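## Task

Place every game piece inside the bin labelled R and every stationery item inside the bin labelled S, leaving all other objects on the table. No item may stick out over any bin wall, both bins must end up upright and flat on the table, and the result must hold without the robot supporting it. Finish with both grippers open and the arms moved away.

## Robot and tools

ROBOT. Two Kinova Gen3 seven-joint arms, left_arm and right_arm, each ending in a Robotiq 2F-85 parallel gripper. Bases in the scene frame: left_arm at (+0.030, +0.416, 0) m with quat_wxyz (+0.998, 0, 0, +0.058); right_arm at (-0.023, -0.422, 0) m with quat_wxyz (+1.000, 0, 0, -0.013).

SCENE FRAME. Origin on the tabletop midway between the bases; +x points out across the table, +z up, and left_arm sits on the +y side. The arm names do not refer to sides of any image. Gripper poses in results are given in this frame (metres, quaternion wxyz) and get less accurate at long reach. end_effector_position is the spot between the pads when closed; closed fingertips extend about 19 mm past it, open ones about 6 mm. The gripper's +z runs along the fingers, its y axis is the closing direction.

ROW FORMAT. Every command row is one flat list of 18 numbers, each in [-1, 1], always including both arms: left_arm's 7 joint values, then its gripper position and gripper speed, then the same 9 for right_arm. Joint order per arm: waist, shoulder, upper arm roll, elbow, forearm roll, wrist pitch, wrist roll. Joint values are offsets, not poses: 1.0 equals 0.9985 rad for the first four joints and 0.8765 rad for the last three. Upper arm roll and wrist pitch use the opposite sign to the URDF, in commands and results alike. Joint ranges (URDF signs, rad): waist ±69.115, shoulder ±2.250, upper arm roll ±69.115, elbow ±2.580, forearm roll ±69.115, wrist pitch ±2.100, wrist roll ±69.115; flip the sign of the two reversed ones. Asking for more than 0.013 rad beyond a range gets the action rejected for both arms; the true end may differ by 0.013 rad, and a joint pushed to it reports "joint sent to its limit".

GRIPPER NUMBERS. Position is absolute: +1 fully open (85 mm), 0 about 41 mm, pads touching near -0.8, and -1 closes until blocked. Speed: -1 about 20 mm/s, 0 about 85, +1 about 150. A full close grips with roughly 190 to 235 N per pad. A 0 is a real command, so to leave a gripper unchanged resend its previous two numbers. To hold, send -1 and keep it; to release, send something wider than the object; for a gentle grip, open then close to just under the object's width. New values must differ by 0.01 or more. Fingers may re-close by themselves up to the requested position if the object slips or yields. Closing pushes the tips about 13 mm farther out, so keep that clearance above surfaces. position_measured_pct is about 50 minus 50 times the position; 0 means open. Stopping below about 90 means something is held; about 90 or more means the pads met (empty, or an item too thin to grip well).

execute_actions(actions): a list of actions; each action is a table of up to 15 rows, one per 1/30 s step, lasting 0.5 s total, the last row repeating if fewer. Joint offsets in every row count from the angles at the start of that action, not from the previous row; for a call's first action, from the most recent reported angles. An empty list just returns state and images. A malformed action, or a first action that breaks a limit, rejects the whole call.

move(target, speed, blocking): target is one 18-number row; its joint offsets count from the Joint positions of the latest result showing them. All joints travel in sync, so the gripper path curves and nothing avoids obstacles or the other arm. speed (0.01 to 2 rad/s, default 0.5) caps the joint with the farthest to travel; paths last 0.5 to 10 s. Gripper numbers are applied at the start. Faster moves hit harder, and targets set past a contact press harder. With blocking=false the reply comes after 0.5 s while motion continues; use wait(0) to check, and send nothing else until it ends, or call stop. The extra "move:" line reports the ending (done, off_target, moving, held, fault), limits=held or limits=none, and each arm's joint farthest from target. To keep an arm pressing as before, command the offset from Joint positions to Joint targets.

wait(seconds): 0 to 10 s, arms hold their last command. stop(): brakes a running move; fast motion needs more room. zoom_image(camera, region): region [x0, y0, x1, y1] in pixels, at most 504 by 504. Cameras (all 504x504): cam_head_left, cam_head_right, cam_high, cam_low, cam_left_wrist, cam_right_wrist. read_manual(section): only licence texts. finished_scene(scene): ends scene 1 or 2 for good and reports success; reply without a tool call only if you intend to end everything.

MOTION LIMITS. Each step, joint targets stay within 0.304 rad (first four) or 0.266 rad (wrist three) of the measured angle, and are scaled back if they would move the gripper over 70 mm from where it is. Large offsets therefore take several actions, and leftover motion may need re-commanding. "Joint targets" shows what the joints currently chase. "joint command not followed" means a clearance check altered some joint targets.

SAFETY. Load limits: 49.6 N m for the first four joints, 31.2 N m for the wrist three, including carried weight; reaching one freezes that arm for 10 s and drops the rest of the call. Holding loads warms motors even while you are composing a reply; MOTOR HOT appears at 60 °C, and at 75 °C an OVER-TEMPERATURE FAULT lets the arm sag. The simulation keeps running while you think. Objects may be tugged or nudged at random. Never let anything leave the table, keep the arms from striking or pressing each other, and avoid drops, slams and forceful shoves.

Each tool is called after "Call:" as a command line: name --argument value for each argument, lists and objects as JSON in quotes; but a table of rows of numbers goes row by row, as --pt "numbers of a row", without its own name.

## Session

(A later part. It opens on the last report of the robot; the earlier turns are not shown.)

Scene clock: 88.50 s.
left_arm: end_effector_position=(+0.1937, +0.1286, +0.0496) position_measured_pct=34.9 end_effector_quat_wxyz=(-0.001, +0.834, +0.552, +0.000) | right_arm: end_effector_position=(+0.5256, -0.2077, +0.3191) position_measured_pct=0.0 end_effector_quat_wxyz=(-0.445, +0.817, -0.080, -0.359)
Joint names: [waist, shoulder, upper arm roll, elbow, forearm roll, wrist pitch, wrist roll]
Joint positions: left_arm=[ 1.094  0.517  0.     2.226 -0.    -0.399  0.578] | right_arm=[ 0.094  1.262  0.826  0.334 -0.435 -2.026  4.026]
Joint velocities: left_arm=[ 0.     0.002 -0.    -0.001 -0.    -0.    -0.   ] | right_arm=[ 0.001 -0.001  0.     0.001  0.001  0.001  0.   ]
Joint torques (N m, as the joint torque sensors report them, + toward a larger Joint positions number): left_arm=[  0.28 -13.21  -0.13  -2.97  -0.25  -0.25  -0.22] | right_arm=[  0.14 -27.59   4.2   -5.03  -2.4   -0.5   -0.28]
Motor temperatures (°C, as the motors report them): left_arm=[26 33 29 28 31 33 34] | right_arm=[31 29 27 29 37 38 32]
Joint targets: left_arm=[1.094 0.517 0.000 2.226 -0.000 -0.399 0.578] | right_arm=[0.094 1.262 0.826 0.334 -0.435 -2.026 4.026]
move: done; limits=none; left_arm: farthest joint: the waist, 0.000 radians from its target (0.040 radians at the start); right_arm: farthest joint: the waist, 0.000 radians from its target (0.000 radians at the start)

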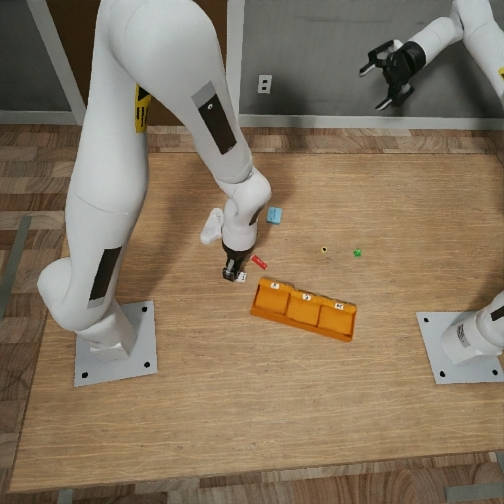

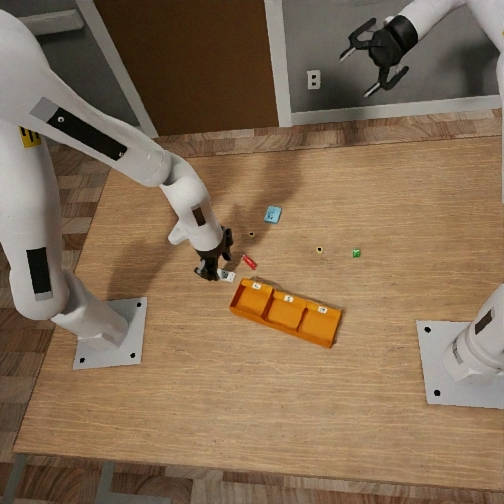

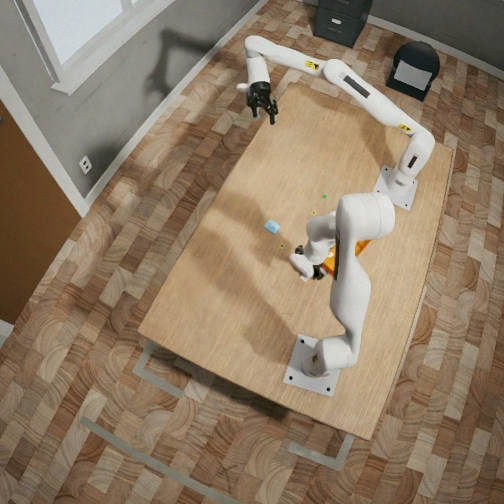

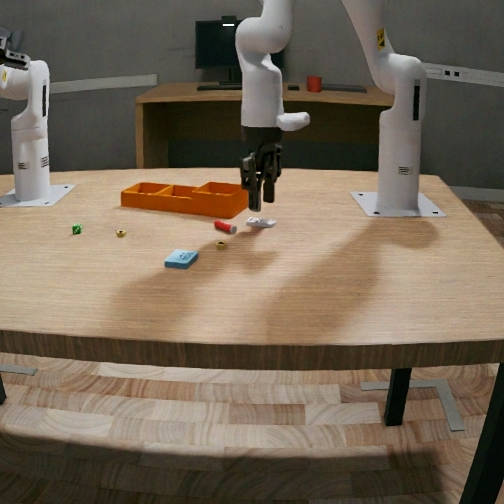

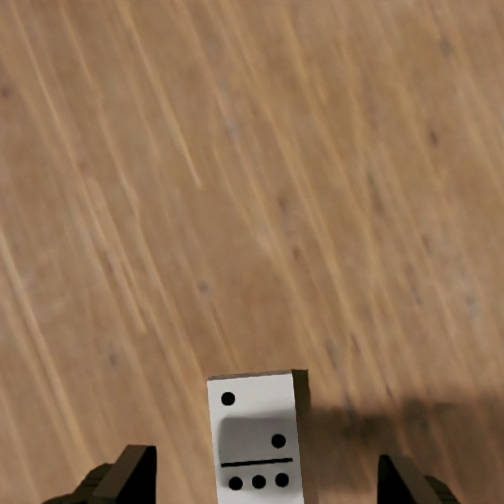

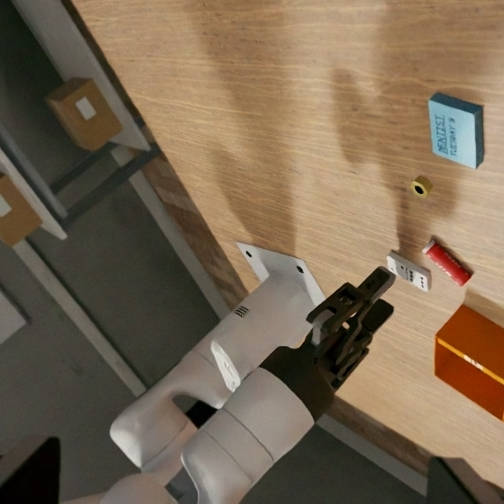

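Call:
move --target '[0,0.082,0,0.017,0,0.113,0,0.3,0, 0,0,0,0,0,0,0,1,0]' --speed 0.3

Call:
execute_actions --actions '[[[0,0,0,0,0,0,0,-1,0.5, 0,0,0,0,0,0,0,1,0]],[[0,0,0,0,0,0,0,-1,0.5, 0,0,0,0,0,0,0,1,0]]]'

Scene clock: 95.03 s.
left_arm: end_effector_position=(+0.1938, +0.1285, +0.0208) position_measured_pct=34.9 end_effector_quat_wxyz=(-0.000, +0.834, +0.552, +0.000) | right_arm: end_effector_position=(+0.5256, -0.2077, +0.3191) position_measured_pct=0.0 end_effector_quat_wxyz=(-0.445, +0.817, -0.080, -0.359)
Joint names: [waist, shoulder, upper arm roll, elbow, forearm roll, wrist pitch, wrist roll]
Joint positions: left_arm=[ 1.094  0.598  0.     2.243 -0.    -0.3    0.578] | right_arm=[ 0.094  1.262  0.826  0.334 -0.435 -2.026  4.026]
Joint velocities: left_arm=[-0.     0.001  0.001 -0.    -0.     0.001 -0.   ] | right_arm=[-0.    -0.001 -0.    -0.     0.001  0.001 -0.   ]
Joint torques (N m, as the joint torque sensors report them, + toward a larger Joint positions number): left_arm=[  0.09 -14.17  -0.16  -2.14  -0.18  -0.18  -0.21] | right_arm=[  0.25 -27.73   4.16  -5.23  -2.42  -0.44  -0.28]
Motor temperatures (°C, as the motors report them): left_arm=[26 33 29 28 31 33 34] | right_arm=[31 29 27 29 37 38 32]
Joint targets: left_arm=[1.094 0.599 0.000 2.243 -0.000 -0.300 0.578] | right_arm=[0.094 1.262 0.826 0.334 -0.435 -2.026 4.026]
move: done; limits=none; left_arm: farthest joint: the wrist pitch, 0.001 radians from its target (0.100 radians at the start); right_arm: farthest joint: the waist, 0.000 radians from its target (0.000 radians at the start)

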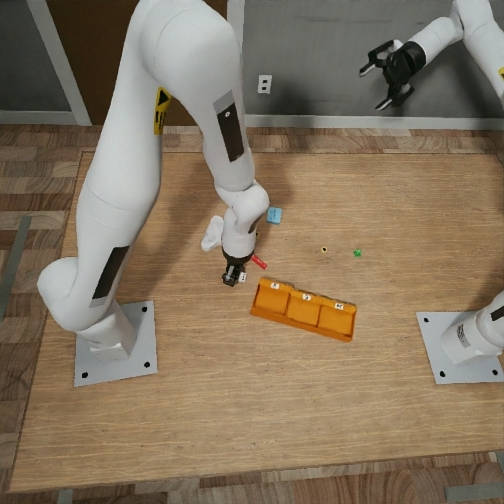

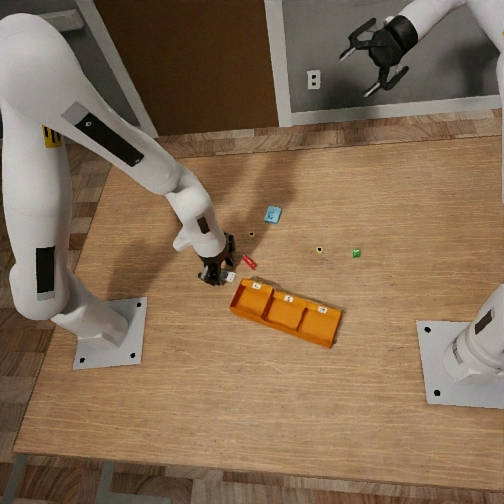

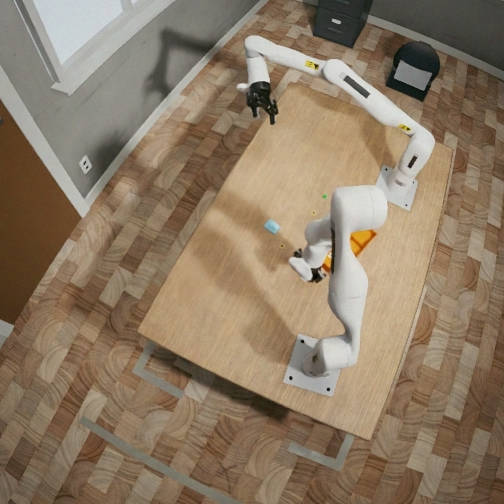

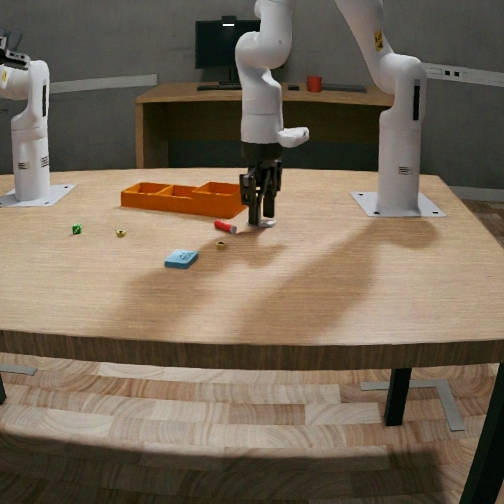

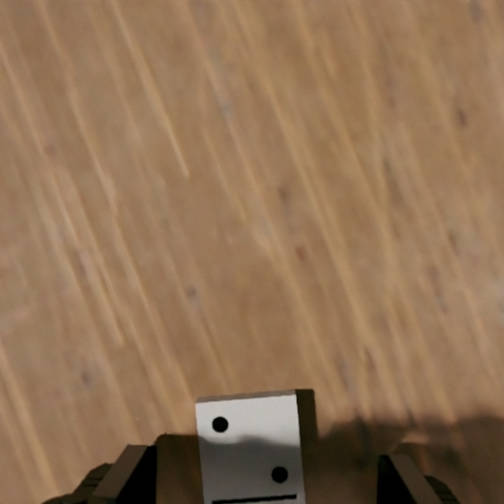

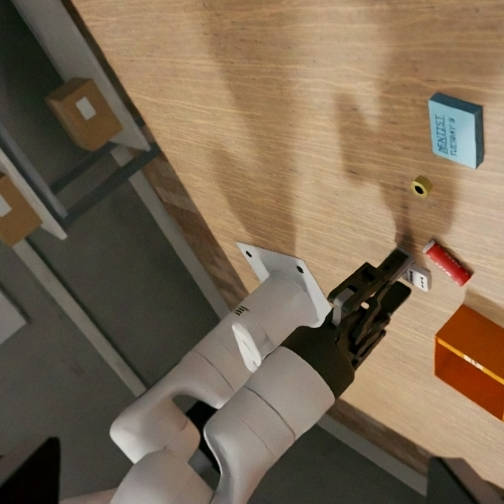

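Scene clock: 96.03 s.
left_arm: end_effector_position=(+0.1938, +0.1284, +0.0215) position_measured_pct=73.0 end_effector_quat_wxyz=(+0.000, +0.834, +0.552, +0.000) | right_arm: end_effector_position=(+0.5256, -0.2077, +0.3191) position_measured_pct=0.0 end_effector_quat_wxyz=(-0.445, +0.817, -0.080, -0.359)
Joint names: [waist, shoulder, upper arm roll, elbow, forearm roll, wrist pitch, wrist roll]
Joint positions: left_arm=[ 1.094  0.596  0.     2.244 -0.    -0.301  0.578] | right_arm=[ 0.094  1.262  0.826  0.334 -0.435 -2.026  4.026]
Joint velocities: left_arm=[ 0.    -0.001 -0.001 -0.001 -0.     0.001  0.002] | right_arm=[ 0.    -0.     0.    -0.    -0.     0.002  0.   ]
Joint torques (N m, as the joint torque sensors report them, + toward a larger Joint positions number): left_arm=[  0.18 -13.94  -0.18  -2.15  -0.27  -0.17  -0.21] | right_arm=[  0.14 -27.67   4.14  -5.16  -2.31  -0.42  -0.38]
Motor temperatures (°C, as the motors report them): left_arm=[26 33 29 28 31 33 34] | right_arm=[31 29 27 29 37 38 32]
Joint targets: left_arm=[1.094 0.596 0.000 2.244 -0.000 -0.301 0.578] | right_arm=[0.094 1.262 0.826 0.334 -0.435 -2.026 4.026]

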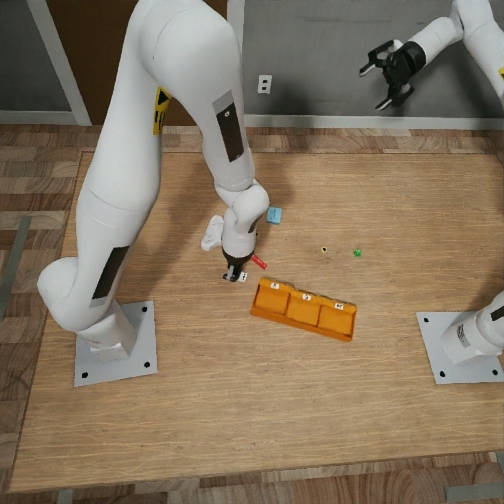

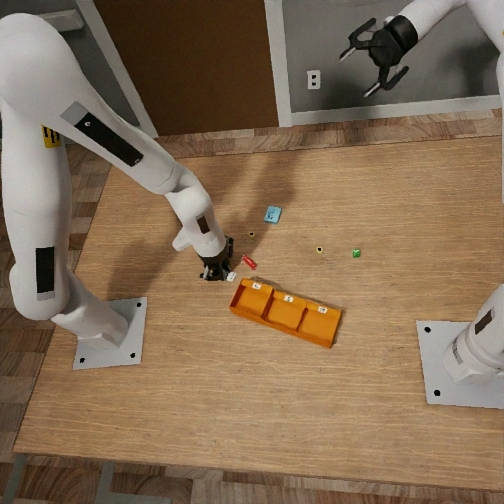

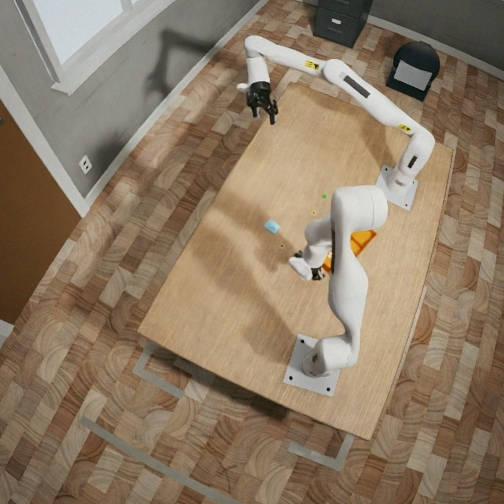

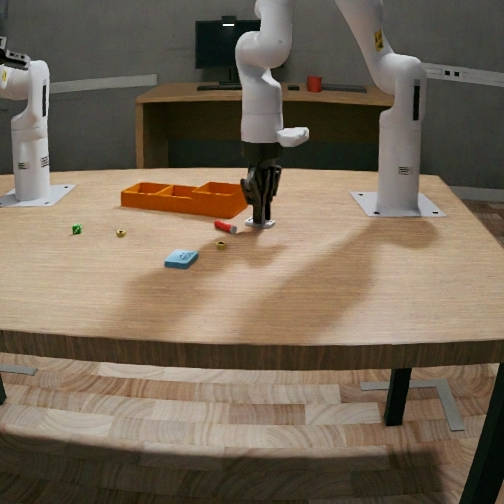

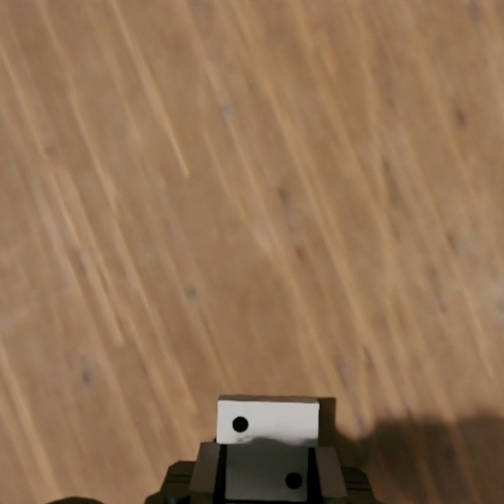

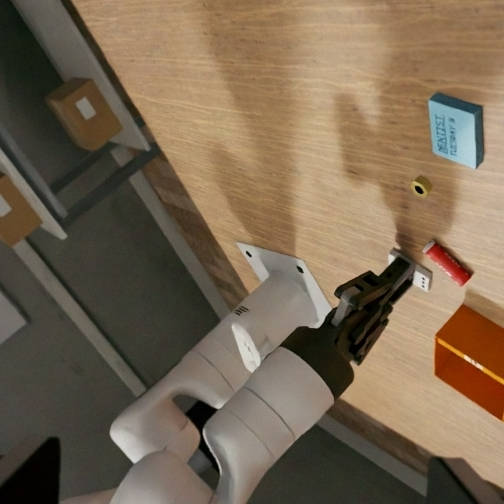

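Call:
move --target '[0,-0.278,0,-0.104,0,-0.437,0,-1,0.5, 0,0,0,0,0,0,0,1,0]' --speed 0.7

Call:
move --target '[0.299,0.081,0,-0.14,0,-0.066,0.387,-1,0.5, 0,0,0,0,0,0,0,1,0]' --speed 0.7

Scene clock: 109.47 s.
left_arm: end_effector_position=(+0.1938, +0.1284, +0.1292) position_measured_pct=73.0 end_effector_quat_wxyz=(-0.001, +0.834, +0.552, +0.000) | right_arm: end_effector_position=(+0.5256, -0.2077, +0.3191) position_measured_pct=0.0 end_effector_quat_wxyz=(-0.445, +0.817, -0.080, -0.359)
Joint names: [waist, shoulder, upper arm roll, elbow, forearm roll, wrist pitch, wrist roll]
Joint positions: left_arm=[ 1.094  0.319  0.     2.14  -0.    -0.685  0.578] | right_arm=[ 0.094  1.262  0.826  0.334 -0.435 -2.026  4.026]
Joint velocities: left_arm=[-0.001 -0.003  0.001 -0.001 -0.001  0.     0.   ] | right_arm=[-0.001 -0.001 -0.    -0.001 -0.     0.     0.   ]
Joint torques (N m, as the joint torque sensors report them, + toward a larger Joint positions number): left_arm=[  0.11 -11.98  -0.16  -5.09  -0.16  -0.25  -0.23] | right_arm=[  0.2  -27.55   4.08  -5.26  -2.41  -0.57  -0.41]
Motor temperatures (°C, as the motors report them): left_arm=[26 33 29 28 31 33 34] | right_arm=[31 29 27 29 37 38 32]
Joint targets: left_arm=[1.094 0.319 0.000 2.140 -0.000 -0.685 0.578] | right_arm=[0.094 1.262 0.826 0.334 -0.435 -2.026 4.026]
move: done; limits=none; left_arm: farthest joint: the shoulder, 0.001 radians from its target (0.278 radians at the start); right_arm: farthest joint: the waist, 0.000 radians from its target (0.000 radians at the start)

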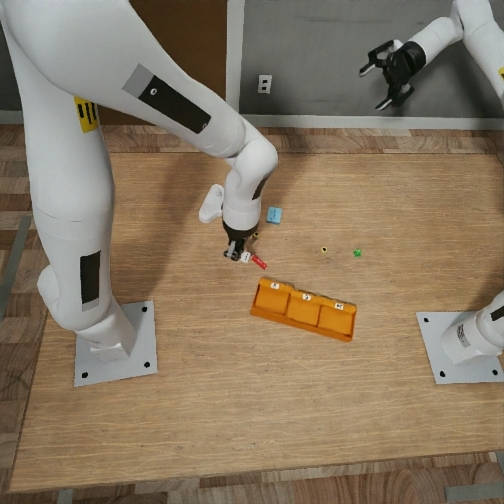

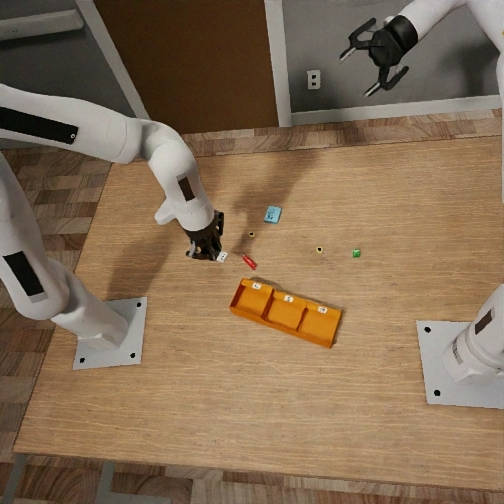

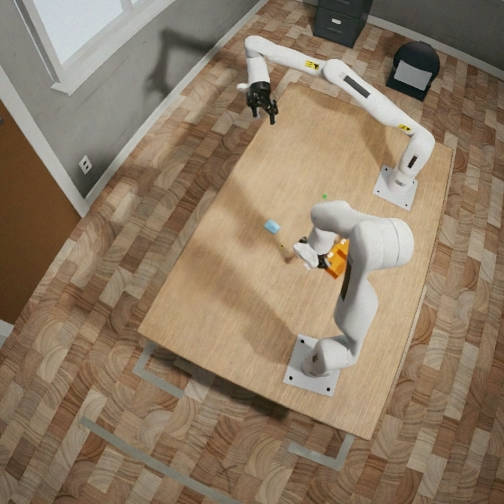

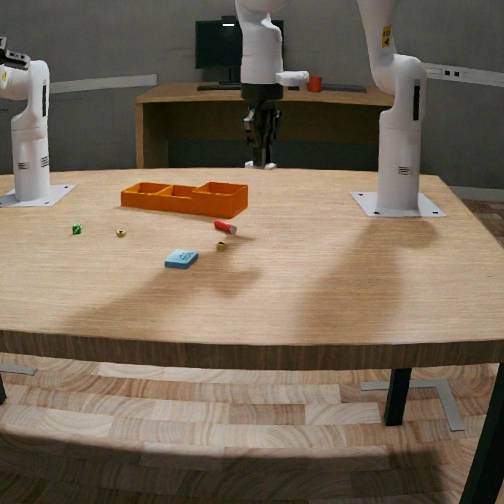

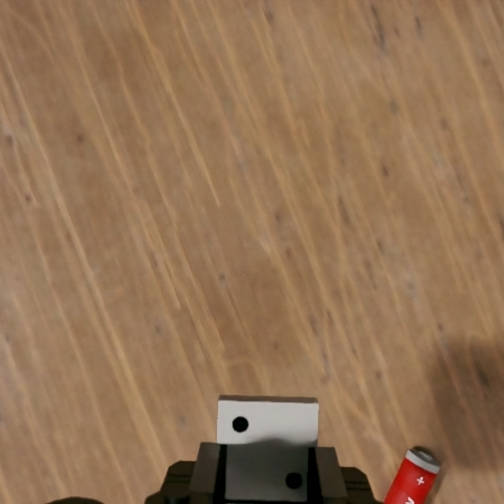

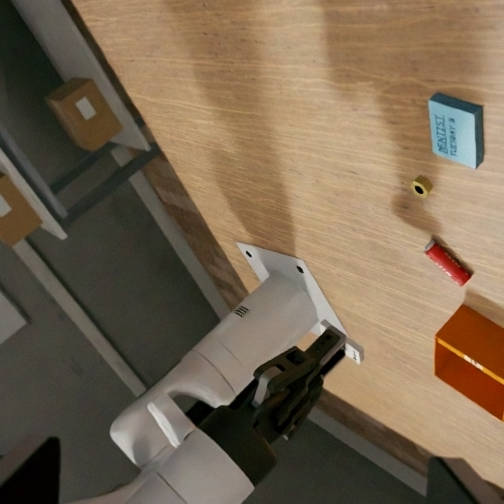

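Scene clock: 110.60 s.
left_arm: end_effector_position=(+0.1155, +0.0488, +0.1294) position_measured_pct=73.0 end_effector_quat_wxyz=(-0.000, +0.822, +0.569, +0.000) | right_arm: end_effector_position=(+0.5256, -0.2077, +0.3191) position_measured_pct=0.0 end_effector_quat_wxyz=(-0.445, +0.817, -0.080, -0.359)
Joint names: [waist, shoulder, upper arm roll, elbow, forearm roll, wrist pitch, wrist roll]
Joint positions: left_arm=[ 1.392  0.4   -0.     2.    -0.    -0.742  0.917] | right_arm=[ 0.094  1.262  0.826  0.334 -0.435 -2.026  4.026]
Joint velocities: left_arm=[ 0.003  0.001 -0.    -0.    -0.001 -0.001  0.001] | right_arm=[-0.001  0.    -0.    -0.001 -0.    -0.001  0.   ]
Joint torques (N m, as the joint torque sensors report them, + toward a larger Joint positions number): left_arm=[  0.12 -13.9   -0.27  -5.59  -0.2   -0.22  -0.27] | right_arm=[ -0.05 -27.71   4.2   -5.21  -2.38  -0.56  -0.32]
Motor temperatures (°C, as the motors report them): left_arm=[26 33 29 28 31 33 34] | right_arm=[31 29 27 29 37 38 32]
Joint targets: left_arm=[1.393 0.400 0.000 2.000 -0.000 -0.742 0.917] | right_arm=[0.094 1.262 0.826 0.334 -0.435 -2.026 4.026]
move: done; limits=none; left_arm: farthest joint: the waist, 0.000 radians from its target (0.298 radians at the start); right_arm: farthest joint: the waist, 0.000 radians from its target (0.000 radians at the start)

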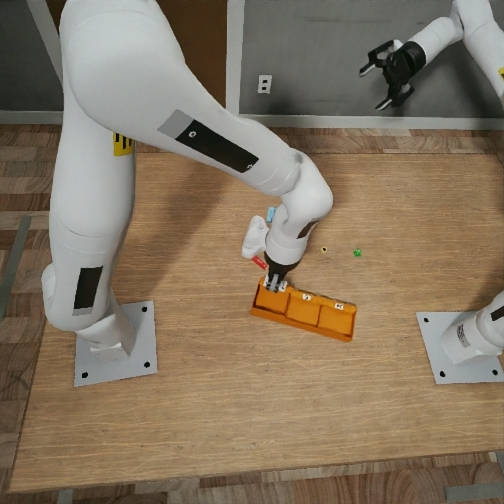

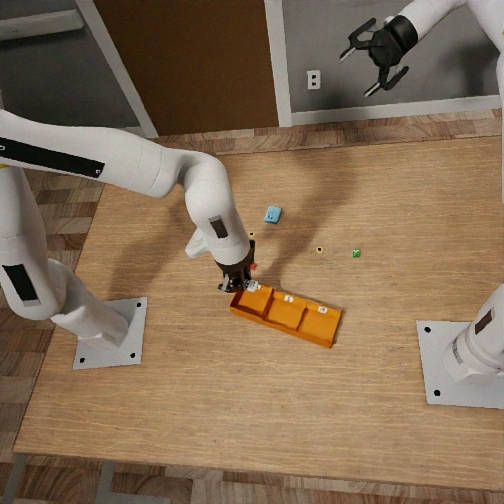

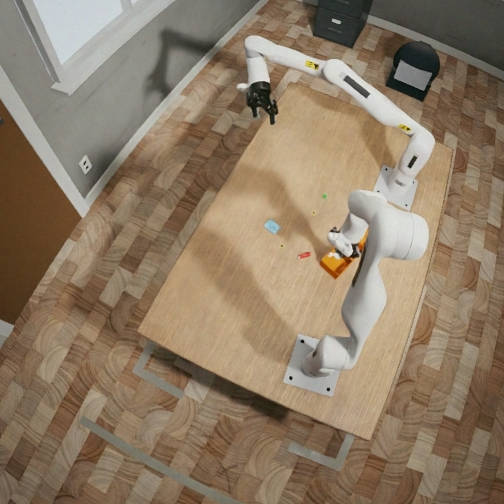

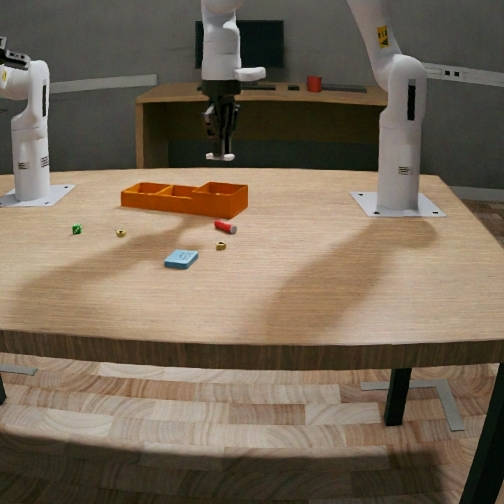

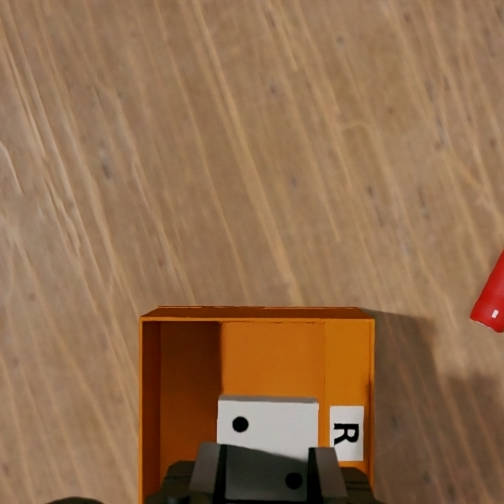

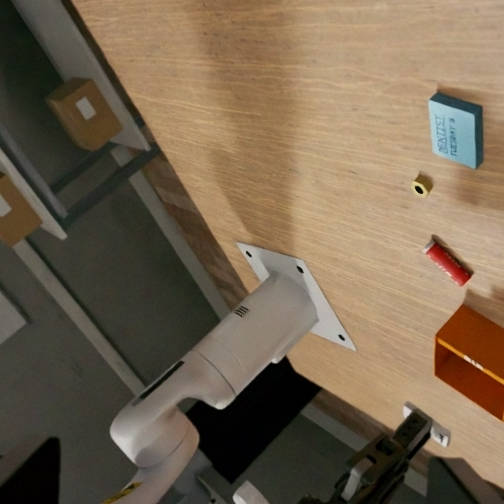

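Call:
move --target '[0.017,0.193,0,0.098,0,0.332,0.02,-1,0.5, 0,0,0,0,0,0,0,1,0]' --speed 0.4

Call:
execute_actions --actions '[[[0,0,0,0,0,0,0,-0.3,0, 0,0,0,0,0,0,0,1,0]]]'

Call:
move --target '[0,-0.2,0,-0.098,0,-0.34,0,-0.3,0, 0,0,0,0,0,0,0,1,0]' --speed 0.6

Scene clock: 120.57 s.
left_arm: end_effector_position=(+0.1082, +0.0511, +0.0398) position_measured_pct=73.0 end_effector_quat_wxyz=(+0.000, +0.822, +0.570, -0.000) | right_arm: end_effector_position=(+0.5256, -0.2077, +0.3191) position_measured_pct=0.0 end_effector_quat_wxyz=(-0.445, +0.817, -0.080, -0.359)
Joint names: [waist, shoulder, upper arm roll, elbow, forearm roll, wrist pitch, wrist roll]
Joint positions: left_arm=[ 1.409  0.592 -0.     2.098 -0.    -0.451  0.935] | right_arm=[ 0.094  1.262  0.826  0.334 -0.435 -2.026  4.026]
Joint velocities: left_arm=[ 0.     0.002  0.     0.    -0.001  0.     0.   ] | right_arm=[-0.    -0.001 -0.    -0.001 -0.001 -0.    -0.   ]
Joint torques (N m, as the joint torque sensors report them, + toward a larger Joint positions number): left_arm=[  0.29 -15.56  -0.11  -3.4   -0.23  -0.27  -0.23] | right_arm=[  0.15 -27.55   4.19  -5.19  -2.54  -0.45  -0.27]
Motor temperatures (°C, as the motors report them): left_arm=[26 33 29 28 31 33 34] | right_arm=[31 29 27 29 37 38 32]
Joint targets: left_arm=[1.409 0.593 -0.000 2.098 -0.000 -0.451 0.935] | right_arm=[0.094 1.262 0.826 0.334 -0.435 -2.026 4.026]
move: done; limits=none; left_arm: farthest joint: the waist, 0.000 radians from its target (0.016 radians at the start); right_arm: farthest joint: the waist, 0.000 radians from its target (0.000 radians at the start)

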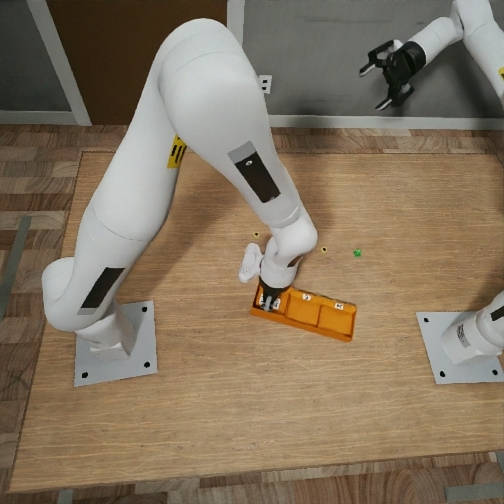

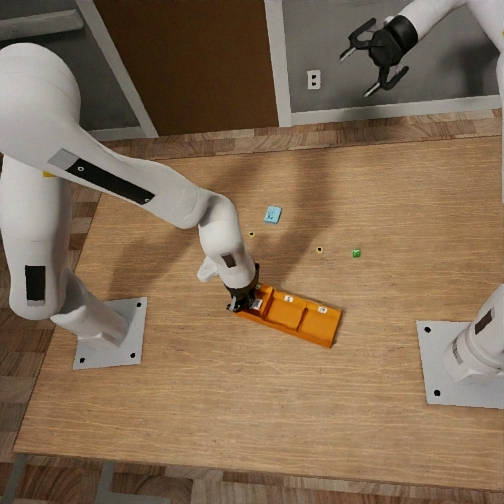

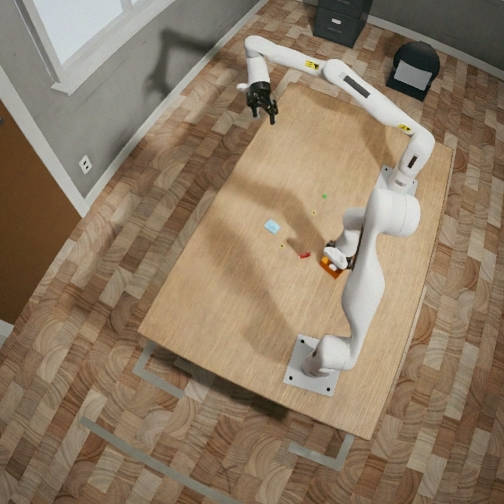

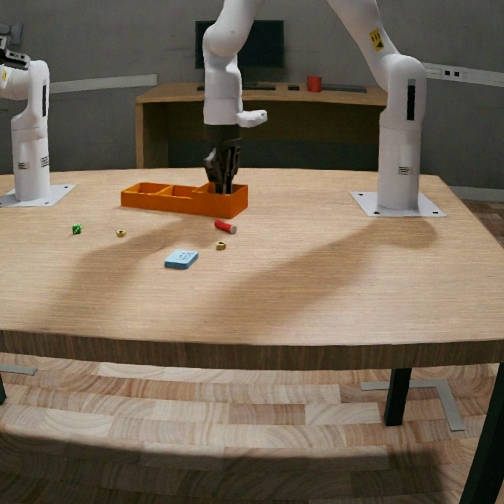

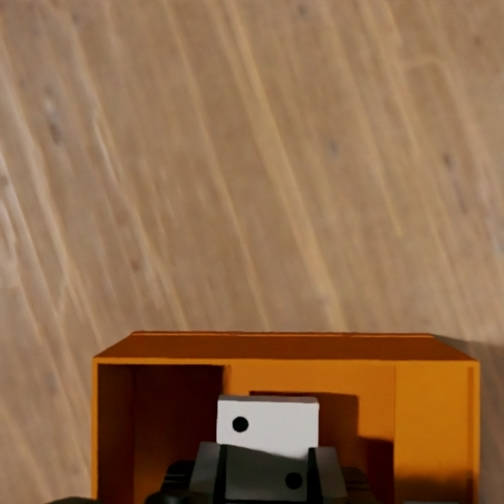

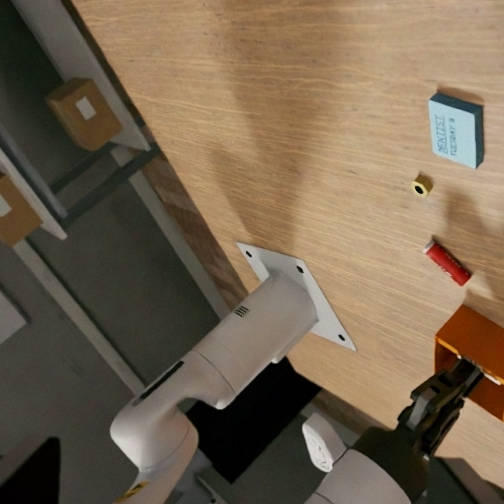

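Scene clock: 121.07 s.
left_arm: end_effector_position=(+0.1082, +0.0511, +0.0398) position_measured_pct=65.1 end_effector_quat_wxyz=(+0.000, +0.822, +0.570, -0.000) | right_arm: end_effector_position=(+0.5256, -0.2077, +0.3191) position_measured_pct=0.0 end_effector_quat_wxyz=(-0.445, +0.817, -0.080, -0.359)
Joint names: [waist, shoulder, upper arm roll, elbow, forearm roll, wrist pitch, wrist roll]
Joint positions: left_arm=[ 1.409  0.592 -0.     2.098 -0.    -0.451  0.935] | right_arm=[ 0.094  1.262  0.826  0.334 -0.435 -2.026  4.026]
Joint velocities: left_arm=[ 0.001  0.001  0.001  0.     0.    -0.     0.002] | right_arm=[-0.001 -0.     0.    -0.     0.    -0.001 -0.   ]
Joint torques (N m, as the joint torque sensors report them, + toward a larger Joint positions number): left_arm=[  0.1  -15.38  -0.33  -3.44  -0.21  -0.23  -0.2 ] | right_arm=[  0.19 -27.65   4.09  -5.15  -2.41  -0.43  -0.34]
Motor temperatures (°C, as the motors report them): left_arm=[26 33 29 28 31 33 34] | right_arm=[31 29 27 29 37 38 32]
Joint targets: left_arm=[1.409 0.592 -0.000 2.098 -0.000 -0.451 0.935] | right_arm=[0.094 1.262 0.826 0.334 -0.435 -2.026 4.026]

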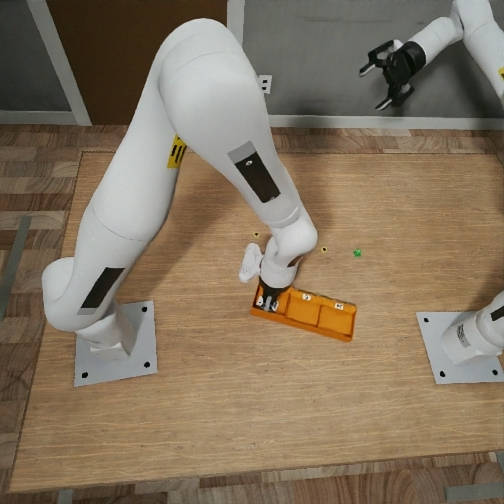

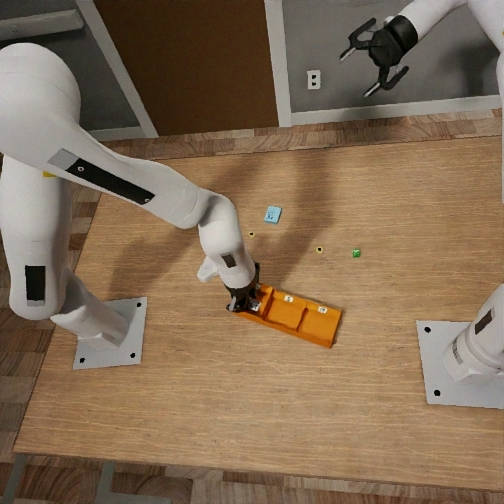

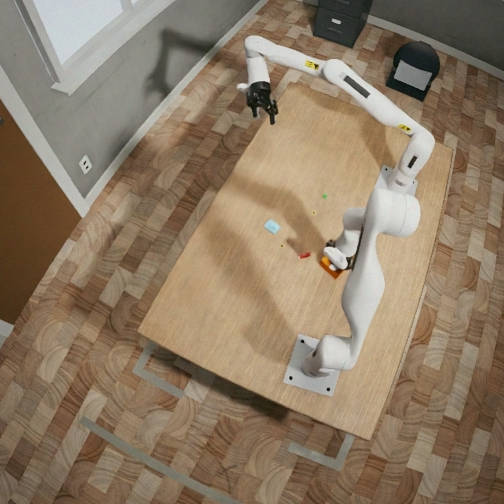

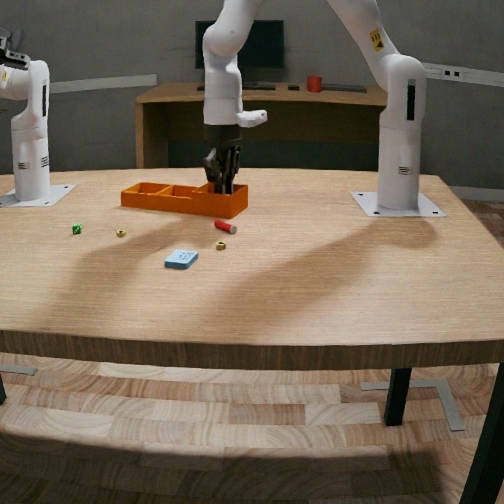

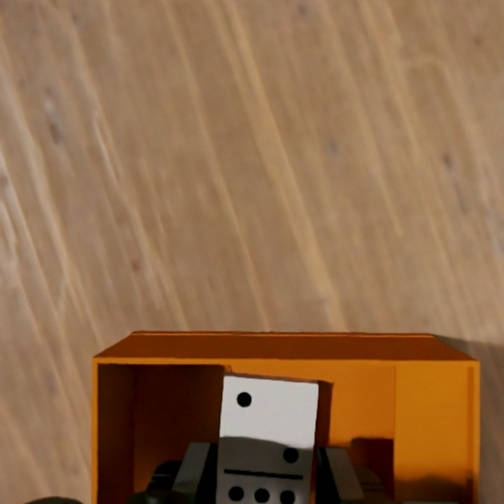

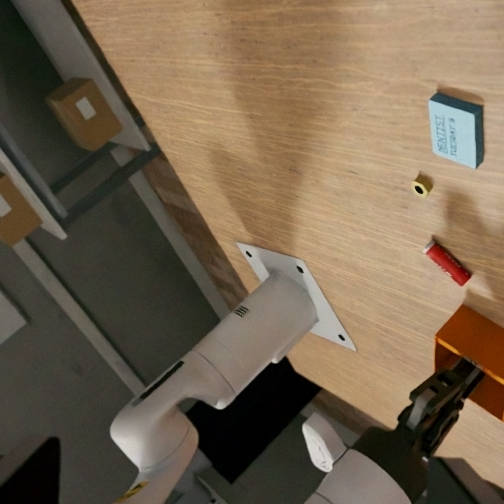

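Scene clock: 122.13 s.
left_arm: end_effector_position=(+0.1090, +0.0484, +0.1320) position_measured_pct=65.1 end_effector_quat_wxyz=(-0.000, +0.822, +0.570, +0.000) | right_arm: end_effector_position=(+0.5256, -0.2077, +0.3191) position_measured_pct=0.0 end_effector_quat_wxyz=(-0.445, +0.817, -0.080, -0.359)
Joint names: [waist, shoulder, upper arm roll, elbow, forearm roll, wrist pitch, wrist roll]
Joint positions: left_arm=[ 1.409  0.393 -0.     2.    -0.    -0.749  0.935] | right_arm=[ 0.094  1.262  0.826  0.334 -0.435 -2.026  4.026]
Joint velocities: left_arm=[-0.    -0.     0.    -0.    -0.    -0.     0.001] | right_arm=[ 0.001  0.001  0.     0.     0.    -0.     0.   ]
Joint torques (N m, as the joint torque sensors report them, + toward a larger Joint positions number): left_arm=[  0.12 -14.    -0.16  -5.56  -0.27  -0.16  -0.23] | right_arm=[ -0.02 -27.69   4.14  -5.18  -2.36  -0.54  -0.3 ]
Motor temperatures (°C, as the motors report them): left_arm=[26 33 29 28 31 33 34] | right_arm=[31 29 27 29 37 38 32]
Joint targets: left_arm=[1.409 0.393 -0.000 2.000 -0.000 -0.749 0.935] | right_arm=[0.094 1.262 0.826 0.334 -0.435 -2.026 4.026]
move: done; limits=none; left_arm: farthest joint: the shoulder, 0.001 radians from its target (0.200 radians at the start); right_arm: farthest joint: the waist, 0.000 radians from its target (0.000 radians at the start)

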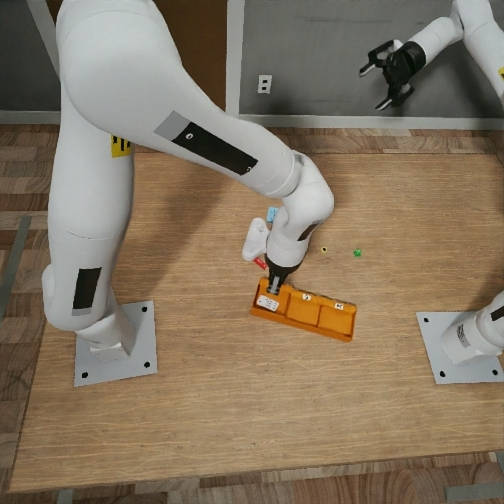

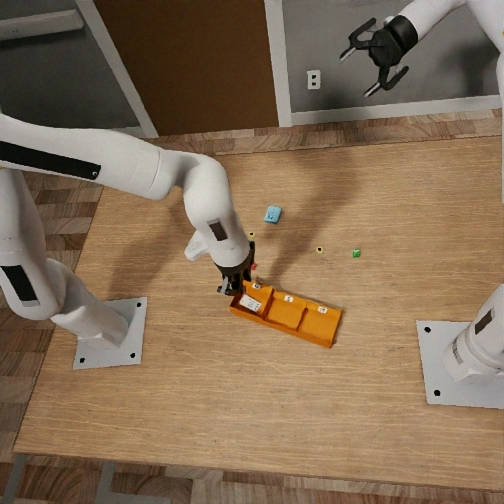

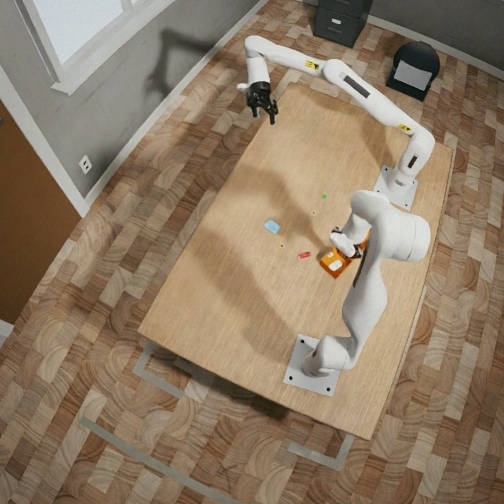

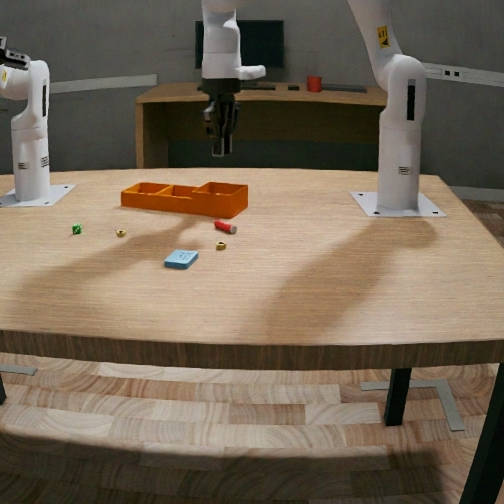

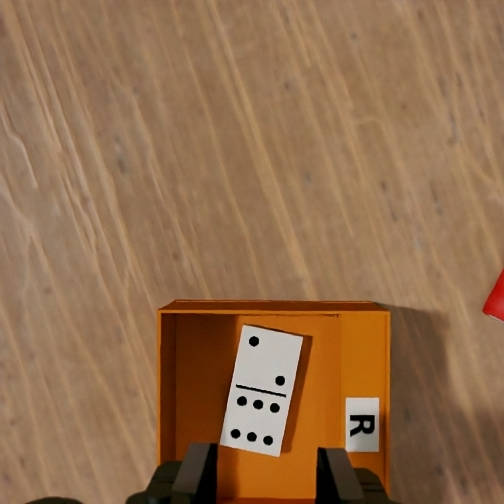

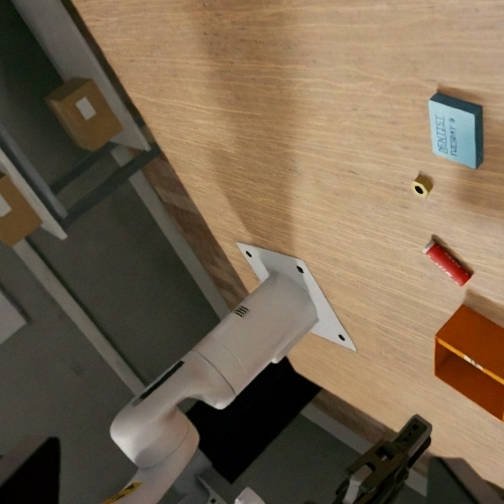

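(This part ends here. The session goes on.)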